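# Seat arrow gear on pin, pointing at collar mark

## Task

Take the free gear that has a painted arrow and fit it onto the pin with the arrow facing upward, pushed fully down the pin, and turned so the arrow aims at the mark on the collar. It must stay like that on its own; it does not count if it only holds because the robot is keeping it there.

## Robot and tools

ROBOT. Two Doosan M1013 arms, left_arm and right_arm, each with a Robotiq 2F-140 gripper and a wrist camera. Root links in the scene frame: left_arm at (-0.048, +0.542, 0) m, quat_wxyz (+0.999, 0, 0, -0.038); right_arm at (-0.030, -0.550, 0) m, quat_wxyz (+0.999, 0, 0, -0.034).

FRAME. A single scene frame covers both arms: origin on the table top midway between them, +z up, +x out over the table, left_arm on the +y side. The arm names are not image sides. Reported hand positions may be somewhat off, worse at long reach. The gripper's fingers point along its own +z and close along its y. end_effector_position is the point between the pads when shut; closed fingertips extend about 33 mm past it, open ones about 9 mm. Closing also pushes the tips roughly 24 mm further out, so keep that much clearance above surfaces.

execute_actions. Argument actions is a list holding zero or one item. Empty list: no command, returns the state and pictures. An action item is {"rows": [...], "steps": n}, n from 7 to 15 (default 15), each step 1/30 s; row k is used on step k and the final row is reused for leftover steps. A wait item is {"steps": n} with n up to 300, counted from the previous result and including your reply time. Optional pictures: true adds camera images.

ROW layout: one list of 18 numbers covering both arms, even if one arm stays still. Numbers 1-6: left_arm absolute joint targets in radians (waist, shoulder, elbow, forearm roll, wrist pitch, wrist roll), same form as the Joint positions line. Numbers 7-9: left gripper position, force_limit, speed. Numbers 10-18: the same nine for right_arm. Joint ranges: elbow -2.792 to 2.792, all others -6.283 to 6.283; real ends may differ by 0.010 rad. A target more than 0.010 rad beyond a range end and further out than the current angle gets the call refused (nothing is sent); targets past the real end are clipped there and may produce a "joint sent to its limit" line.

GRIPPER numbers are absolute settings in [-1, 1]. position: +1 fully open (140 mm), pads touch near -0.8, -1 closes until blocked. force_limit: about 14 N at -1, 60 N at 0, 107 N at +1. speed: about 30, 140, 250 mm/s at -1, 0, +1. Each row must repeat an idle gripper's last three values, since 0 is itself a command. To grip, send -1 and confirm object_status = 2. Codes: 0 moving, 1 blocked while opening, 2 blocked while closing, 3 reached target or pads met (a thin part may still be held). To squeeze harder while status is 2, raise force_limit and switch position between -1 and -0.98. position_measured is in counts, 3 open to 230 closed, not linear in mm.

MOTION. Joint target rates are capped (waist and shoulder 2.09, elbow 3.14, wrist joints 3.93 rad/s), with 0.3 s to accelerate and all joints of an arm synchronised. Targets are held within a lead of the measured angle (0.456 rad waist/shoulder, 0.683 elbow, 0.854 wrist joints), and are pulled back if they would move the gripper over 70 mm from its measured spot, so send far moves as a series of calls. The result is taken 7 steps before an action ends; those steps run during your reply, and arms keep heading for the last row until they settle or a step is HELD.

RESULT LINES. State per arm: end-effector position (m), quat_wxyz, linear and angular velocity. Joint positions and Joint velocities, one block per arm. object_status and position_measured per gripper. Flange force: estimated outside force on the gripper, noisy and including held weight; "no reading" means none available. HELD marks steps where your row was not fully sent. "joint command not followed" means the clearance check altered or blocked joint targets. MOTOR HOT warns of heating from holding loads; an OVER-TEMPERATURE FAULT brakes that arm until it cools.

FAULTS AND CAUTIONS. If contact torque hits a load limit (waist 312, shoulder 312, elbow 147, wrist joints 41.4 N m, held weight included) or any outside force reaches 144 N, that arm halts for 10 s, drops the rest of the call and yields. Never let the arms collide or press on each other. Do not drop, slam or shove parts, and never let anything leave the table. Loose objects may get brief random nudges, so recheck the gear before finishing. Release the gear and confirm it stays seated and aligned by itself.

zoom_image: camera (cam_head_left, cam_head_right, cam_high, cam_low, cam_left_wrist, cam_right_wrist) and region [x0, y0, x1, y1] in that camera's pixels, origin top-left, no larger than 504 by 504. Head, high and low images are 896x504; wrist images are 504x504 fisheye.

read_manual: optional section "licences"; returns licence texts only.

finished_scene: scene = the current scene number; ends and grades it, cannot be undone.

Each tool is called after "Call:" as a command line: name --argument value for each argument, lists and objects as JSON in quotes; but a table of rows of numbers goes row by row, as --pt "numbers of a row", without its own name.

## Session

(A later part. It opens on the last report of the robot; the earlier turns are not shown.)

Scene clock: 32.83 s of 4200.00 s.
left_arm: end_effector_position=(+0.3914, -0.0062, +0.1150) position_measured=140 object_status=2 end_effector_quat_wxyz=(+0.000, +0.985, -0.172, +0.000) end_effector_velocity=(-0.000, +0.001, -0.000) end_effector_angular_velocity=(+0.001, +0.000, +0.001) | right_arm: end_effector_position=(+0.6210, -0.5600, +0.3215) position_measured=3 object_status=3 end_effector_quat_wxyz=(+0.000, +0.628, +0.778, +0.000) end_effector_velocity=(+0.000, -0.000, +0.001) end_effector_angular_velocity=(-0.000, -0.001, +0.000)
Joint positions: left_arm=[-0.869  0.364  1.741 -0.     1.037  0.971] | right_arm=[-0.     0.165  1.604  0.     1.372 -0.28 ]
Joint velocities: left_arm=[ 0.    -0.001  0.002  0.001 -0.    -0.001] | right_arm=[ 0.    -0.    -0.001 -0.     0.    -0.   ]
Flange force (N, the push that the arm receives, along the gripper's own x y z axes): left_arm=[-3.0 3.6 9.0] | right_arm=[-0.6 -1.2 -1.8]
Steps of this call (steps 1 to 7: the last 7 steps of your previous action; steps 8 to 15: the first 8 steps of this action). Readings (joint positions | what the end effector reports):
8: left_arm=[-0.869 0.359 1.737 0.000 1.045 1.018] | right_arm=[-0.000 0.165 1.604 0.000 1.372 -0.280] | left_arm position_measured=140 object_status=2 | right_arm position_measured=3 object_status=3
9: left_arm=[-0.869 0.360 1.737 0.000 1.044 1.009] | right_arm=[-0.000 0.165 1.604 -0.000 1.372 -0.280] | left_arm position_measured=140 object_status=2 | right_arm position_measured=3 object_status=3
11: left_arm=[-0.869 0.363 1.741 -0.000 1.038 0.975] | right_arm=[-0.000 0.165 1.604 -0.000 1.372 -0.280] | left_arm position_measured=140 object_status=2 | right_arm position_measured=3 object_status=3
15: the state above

Call:
execute_actions --actions '[{"rows":[[-0.8686,0.3685,1.7464,0,1.0267,0.914,-1,0,-0.7,0,0.165,1.604,0,1.372,-0.28,1,0,0]],"steps":15}]' --pictures true

Call:
zoom_image --camera "cam_left_wrist" --region '[130,80,380,330]'

Scene clock: 33.33 s of 4200.00 s.
left_arm: end_effector_position=(+0.3914, -0.0061, +0.1089) position_measured=140 object_status=2 end_effector_quat_wxyz=(-0.000, +0.990, -0.144, -0.000) end_effector_velocity=(-0.000, -0.000, +0.001) end_effector_angular_velocity=(-0.003, -0.001, +0.001) | right_arm: end_effector_position=(+0.6210, -0.5600, +0.3215) position_measured=3 object_status=3 end_effector_quat_wxyz=(+0.000, +0.628, +0.778, +0.000) end_effector_velocity=(-0.000, +0.001, -0.001) end_effector_angular_velocity=(-0.000, +0.001, +0.001)
Joint positions: left_arm=[-0.869  0.369  1.746 -0.     1.027  0.914] | right_arm=[-0.     0.165  1.604 -0.     1.372 -0.28 ]
Joint velocities: left_arm=[-0.    -0.002  0.    -0.001 -0.001 -0.001] | right_arm=[ 0.001  0.     0.001 -0.    -0.    -0.   ]
Flange force (N, the push that the arm receives, along the gripper's own x y z axes): left_arm=[0.2 6.0 7.5] | right_arm=[0.5 0.8 -3.2]
Steps of this call (steps 1 to 7: the last 7 steps of your previous action; steps 8 to 15: the first 8 steps of this action). Readings (joint positions | what the end effector reports):
8: left_arm=[-0.869 0.364 1.741 -0.000 1.037 0.970] | right_arm=[-0.000 0.165 1.604 -0.000 1.372 -0.280] | left_arm position_measured=140 object_status=2 | right_arm position_measured=3 object_status=3
9: left_arm=[-0.869 0.364 1.742 -0.000 1.035 0.962] | right_arm=[-0.000 0.165 1.604 -0.000 1.372 -0.280] | left_arm position_measured=140 object_status=2 | right_arm position_measured=3 object_status=3
11: left_arm=[-0.869 0.368 1.746 -0.000 1.028 0.922] | right_arm=[-0.000 0.165 1.604 -0.000 1.372 -0.280] | left_arm position_measured=140 object_status=2 | right_arm position_measured=3 object_status=3
15: the state above

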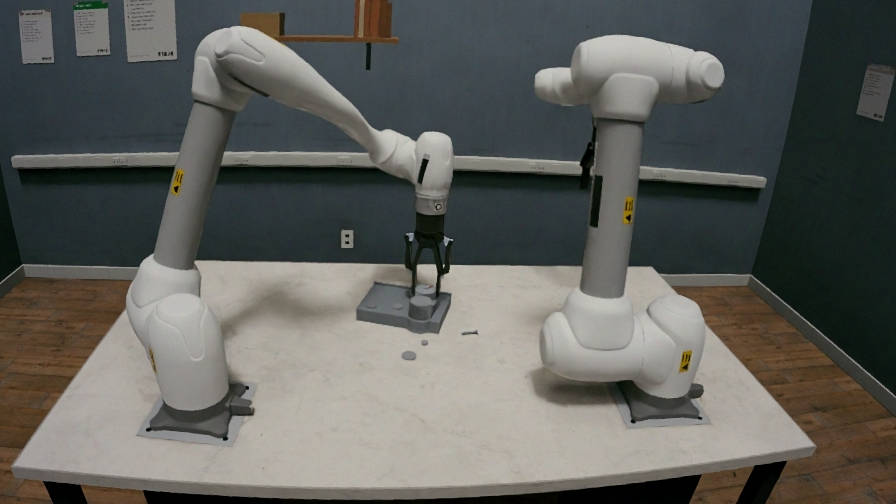

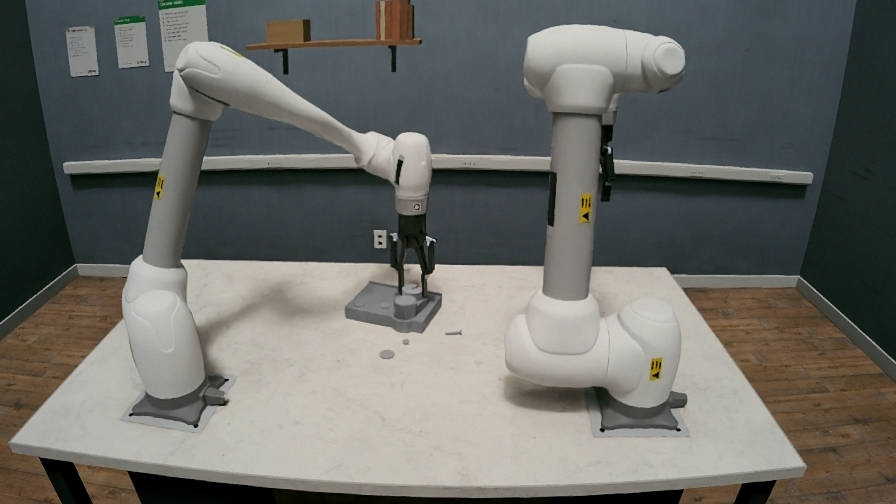

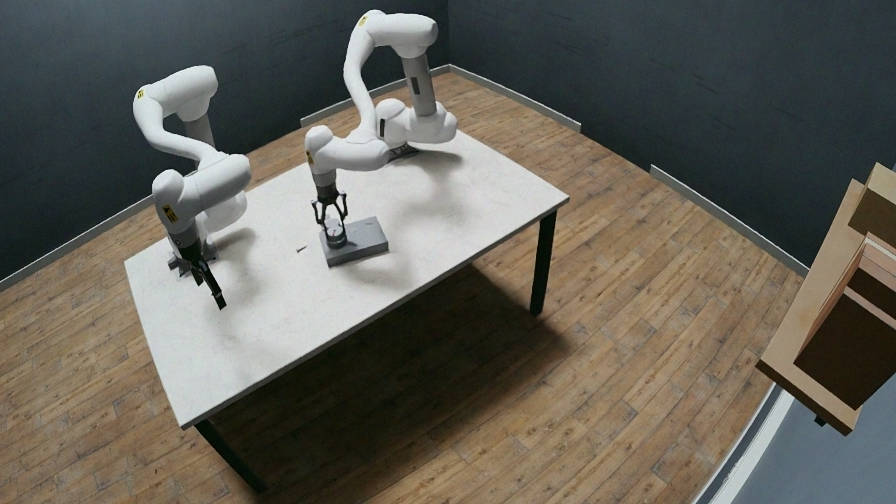

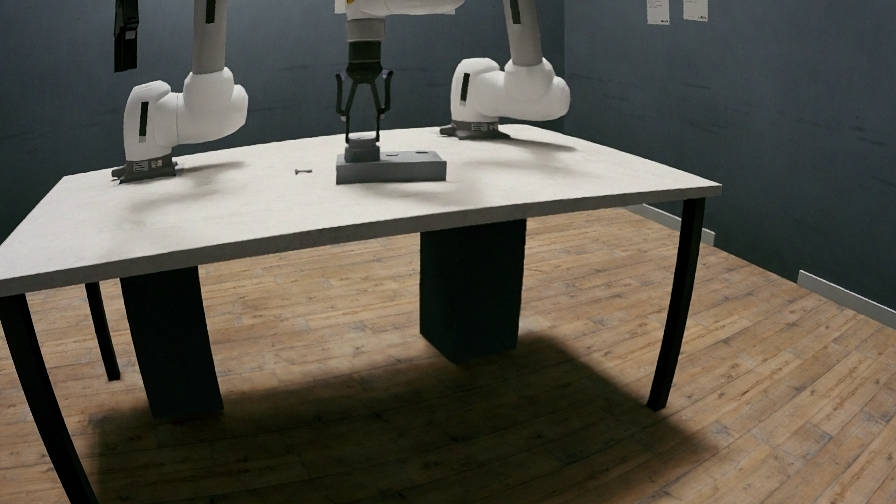

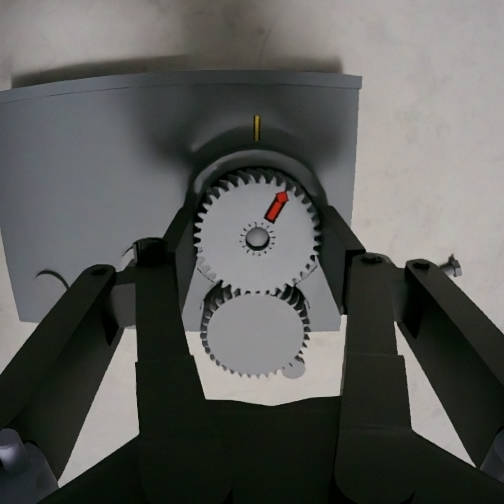

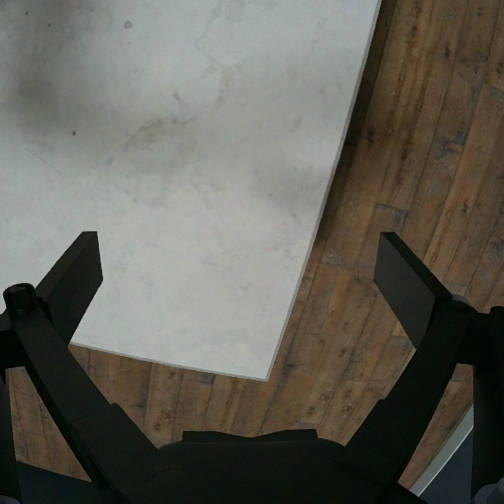

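Region (130, 80, 380, 330) of cam_left_wrist's 504x504 image, scaled by 2.016, with more detail than that image has.

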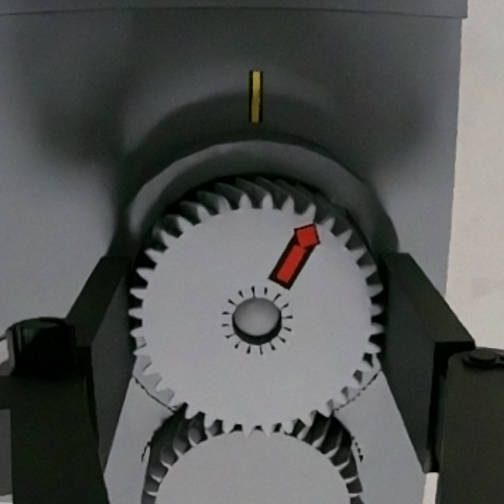

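Consistent. A bit lower, then release.

Call:
execute_actions --actions '[{"rows":[[-0.8686,0.3737,1.7514,0,1.0165,0.856,-1,0,-0.7,0,0.165,1.604,0,1.372,-0.28,1,0,0]],"steps":15}]'

Scene clock: 33.83 s of 4200.00 s.
left_arm: end_effector_position=(+0.3914, -0.0062, +0.1029) position_measured=140 object_status=2 end_effector_quat_wxyz=(-0.000, +0.993, -0.115, -0.000) end_effector_velocity=(+0.001, -0.001, +0.002) end_effector_angular_velocity=(-0.004, -0.003, +0.002) | right_arm: end_effector_position=(+0.6210, -0.5600, +0.3215) position_measured=3 object_status=3 end_effector_quat_wxyz=(+0.000, +0.628, +0.778, +0.000) end_effector_velocity=(-0.000, +0.001, +0.000) end_effector_angular_velocity=(+0.000, +0.001, +0.001)
Joint positions: left_arm=[-0.869  0.374  1.751 -0.     1.017  0.856] | right_arm=[-0.     0.165  1.604  0.     1.372 -0.28 ]
Joint velocities: left_arm=[ 0.001 -0.002 -0.001  0.    -0.001 -0.002] | right_arm=[ 0.001  0.    -0.001  0.     0.001  0.   ]
Flange force (N, the push that the arm receives, along the gripper's own x y z axes): left_arm=[-3.5 3.9 8.1] | right_arm=[-0.6 -1.3 -2.4]
Steps of this call (steps 1 to 7: the last 7 steps of your previous action; steps 8 to 15: the first 8 steps of this action). Readings (joint positions | what the end effector reports):
8: left_arm=[-0.869 0.369 1.746 -0.000 1.027 0.913] | right_arm=[-0.000 0.165 1.604 0.000 1.372 -0.280] | left_arm position_measured=140 object_status=2 | right_arm position_measured=3 object_status=3
9: left_arm=[-0.869 0.369 1.747 -0.000 1.025 0.905] | right_arm=[-0.000 0.165 1.604 -0.000 1.372 -0.280] | left_arm position_measured=140 object_status=2 | right_arm position_measured=3 object_status=3
11: left_arm=[-0.869 0.373 1.751 -0.000 1.018 0.865] | right_arm=[-0.000 0.165 1.604 -0.000 1.372 -0.280] | left_arm position_measured=140 object_status=2 | right_arm position_measured=3 object_status=3
15: the state above

Call:
execute_actions --actions '[{"rows":[[-0.8686,0.3737,1.7514,0,1.0165,0.856,0.2,0,-0.7,0,0.165,1.604,0,1.372,-0.28,1,0,0]],"steps":15}]'

Call:
execute_actions --actions '[{"rows":[[-0.8686,0.3436,1.7186,0,1.0794,0.92,0.2,0,-0.7,0,0.165,1.604,0,1.372,-0.28,1,0,0]],"steps":15}]' --pictures true

Call:
zoom_image --camera "cam_left_wrist" --region '[130,80,380,330]'

Scene clock: 34.40 s of 4200.00 s.
left_arm: end_effector_position=(+0.3914, -0.0062, +0.1030) position_measured=118 object_status=0 end_effector_quat_wxyz=(+0.000, +0.993, -0.115, +0.000) end_effector_velocity=(+0.001, +0.001, -0.000) end_effector_angular_velocity=(+0.002, -0.002, -0.001) | right_arm: end_effector_position=(+0.6210, -0.5600, +0.3215) position_measured=3 object_status=3 end_effector_quat_wxyz=(+0.000, +0.628, +0.778, +0.000) end_effector_velocity=(-0.000, -0.000, -0.001) end_effector_angular_velocity=(-0.000, +0.001, -0.001)
Joint positions: left_arm=[-0.869  0.374  1.751 -0.     1.016  0.856] | right_arm=[-0.     0.165  1.604 -0.     1.372 -0.28 ]
Joint velocities: left_arm=[ 0.     0.     0.     0.003 -0.    -0.001] | right_arm=[-0.001  0.     0.001 -0.    -0.001  0.   ]
Flange force (N, the push that the arm receives, along the gripper's own x y z axes): left_arm=[-0.7 5.3 3.0] | right_arm=[-0.8 -0.7 -2.5]
Steps of this call (steps 1 to 7: the last 7 steps of your previous action; steps 8 to 9: the robot went on to your last target; steps 10 to 17: the first 8 steps of this action). Readings (joint positions | what the end effector reports):
10: left_arm=[-0.869 0.374 1.751 -0.000 1.016 0.856] | right_arm=[-0.000 0.165 1.604 -0.000 1.372 -0.280] | left_arm position_measured=140 object_status=0 | right_arm position_measured=3 object_status=3
11: left_arm=[-0.869 0.374 1.751 -0.000 1.016 0.856] | right_arm=[-0.000 0.165 1.604 -0.000 1.372 -0.280] | left_arm position_measured=140 object_status=0 | right_arm position_measured=3 object_status=3
13: left_arm=[-0.869 0.374 1.751 -0.000 1.016 0.856] | right_arm=[-0.000 0.165 1.604 -0.000 1.372 -0.280] | left_arm position_measured=132 object_status=0 | right_arm position_measured=3 object_status=3
17: the state above

Scene clock: 34.90 s of 4200.00 s.
left_arm: end_effector_position=(+0.3915, -0.0064, +0.1400) position_measured=104 object_status=3 end_effector_quat_wxyz=(+0.000, +0.989, -0.146, +0.000) end_effector_velocity=(-0.002, +0.001, -0.003) end_effector_angular_velocity=(+0.003, +0.004, -0.000) | right_arm: end_effector_position=(+0.6210, -0.5600, +0.3215) position_measured=3 object_status=3 end_effector_quat_wxyz=(+0.000, +0.628, +0.778, +0.000) end_effector_velocity=(-0.000, +0.001, -0.001) end_effector_angular_velocity=(+0.000, +0.001, +0.001)
Joint positions: left_arm=[-0.869  0.344  1.718 -0.     1.079  0.92 ] | right_arm=[-0.     0.165  1.604 -0.     1.372 -0.28 ]
Joint velocities: left_arm=[-0.     0.001  0.004 -0.002 -0.     0.001] | right_arm=[ 0.001  0.001  0.002  0.    -0.001 -0.   ]
Flange force (N, the push that the arm receives, along the gripper's own x y z axes): left_arm=[-2.5 5.4 0.7] | right_arm=[0.4 0.5 -2.5]
Steps of this call (steps 1 to 7: the last 7 steps of your previous action; steps 8 to 15: the first 8 steps of this action). Readings (joint positions | what the end effector reports):
8: left_arm=[-0.869 0.373 1.751 -0.000 1.017 0.856] | right_arm=[-0.000 0.165 1.604 -0.000 1.372 -0.280] | left_arm position_measured=104 object_status=0 | right_arm position_measured=3 object_status=3
9: left_arm=[-0.869 0.370 1.748 -0.000 1.025 0.865] | right_arm=[-0.000 0.165 1.604 -0.000 1.372 -0.280] | left_arm position_measured=104 object_status=0 | right_arm position_measured=3 object_status=3
11: left_arm=[-0.869 0.349 1.724 -0.000 1.068 0.908] | right_arm=[-0.000 0.165 1.604 -0.000 1.372 -0.280] | left_arm position_measured=104 object_status=3 | right_arm position_measured=3 object_status=3
15: the state above

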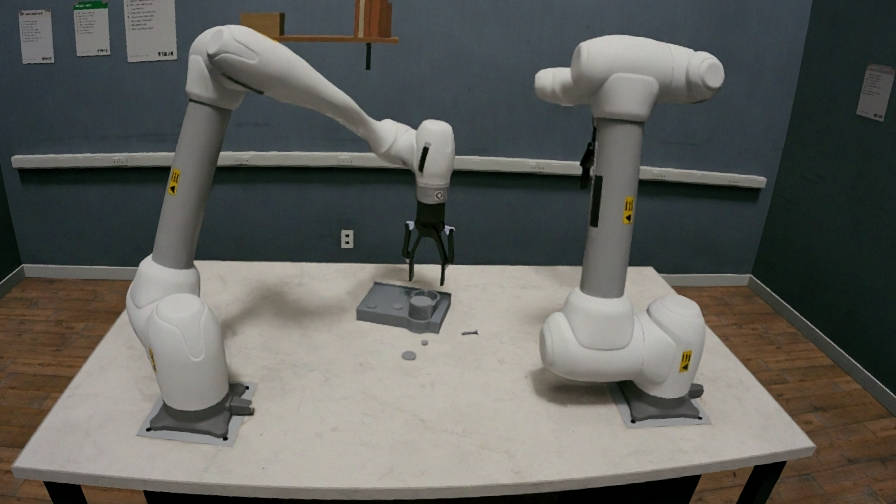

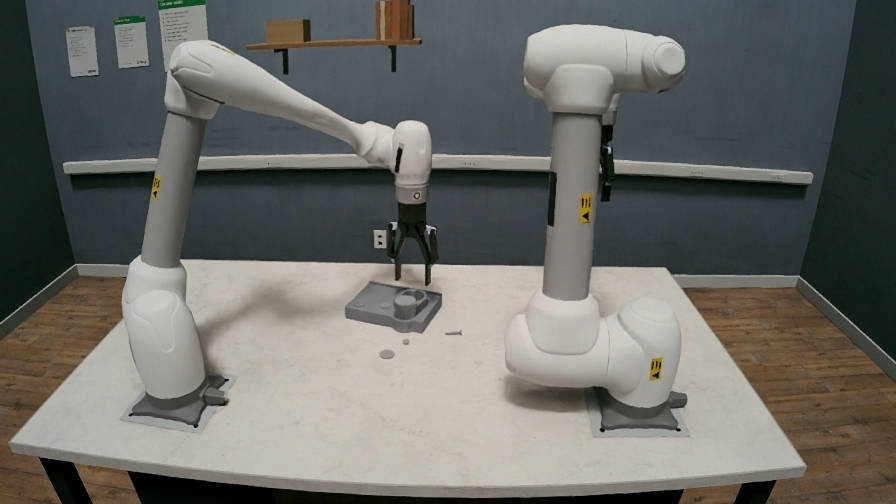

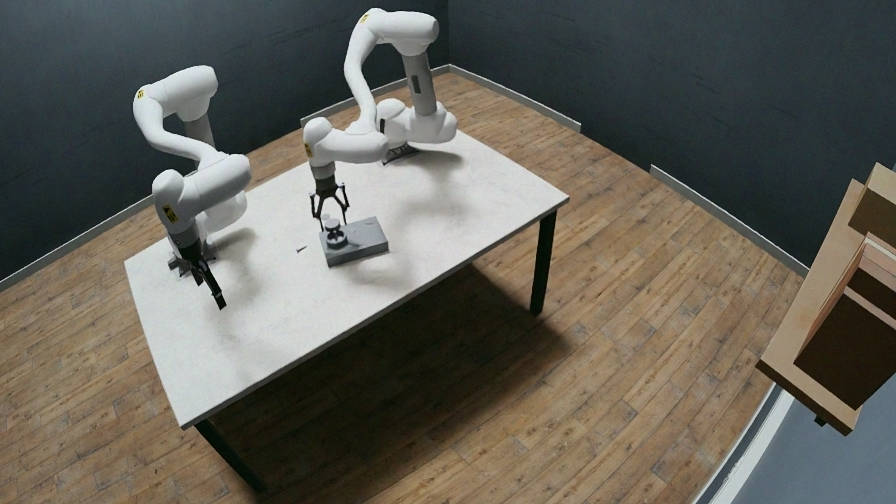

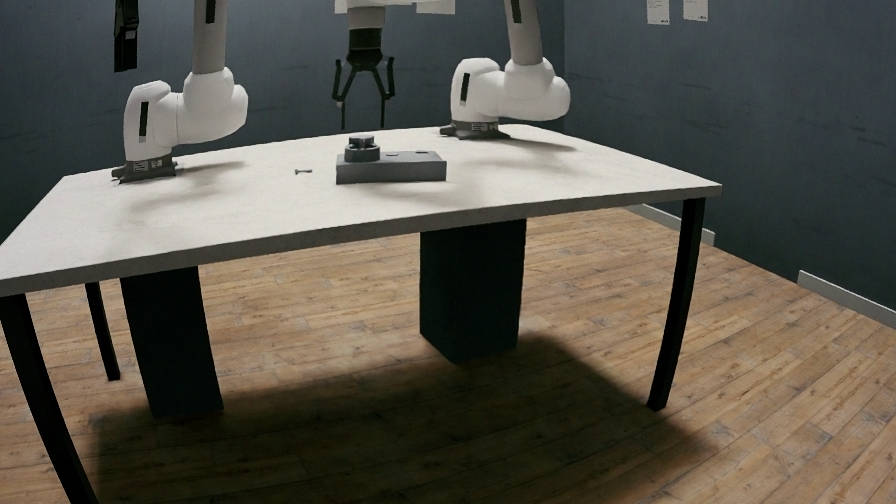

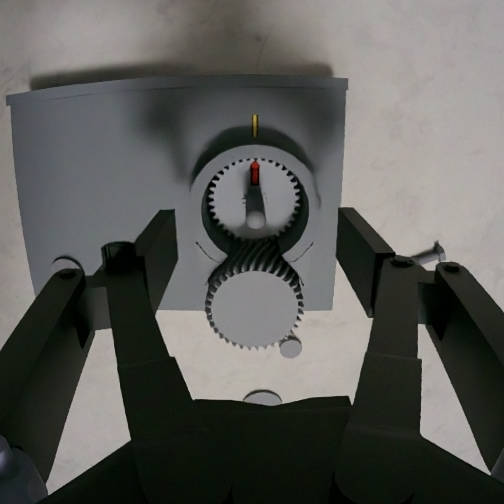

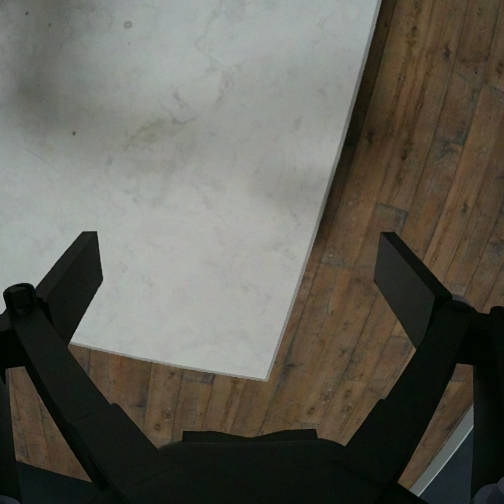

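Region (130, 80, 380, 330) of cam_left_wrist's 504x504 image, scaled by 2.016, with more detail than that image has.

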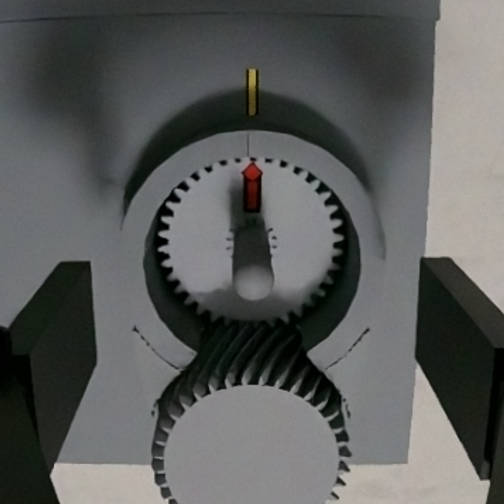

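Call:
finished_scene --scene 2

The scene is finished: the task was done.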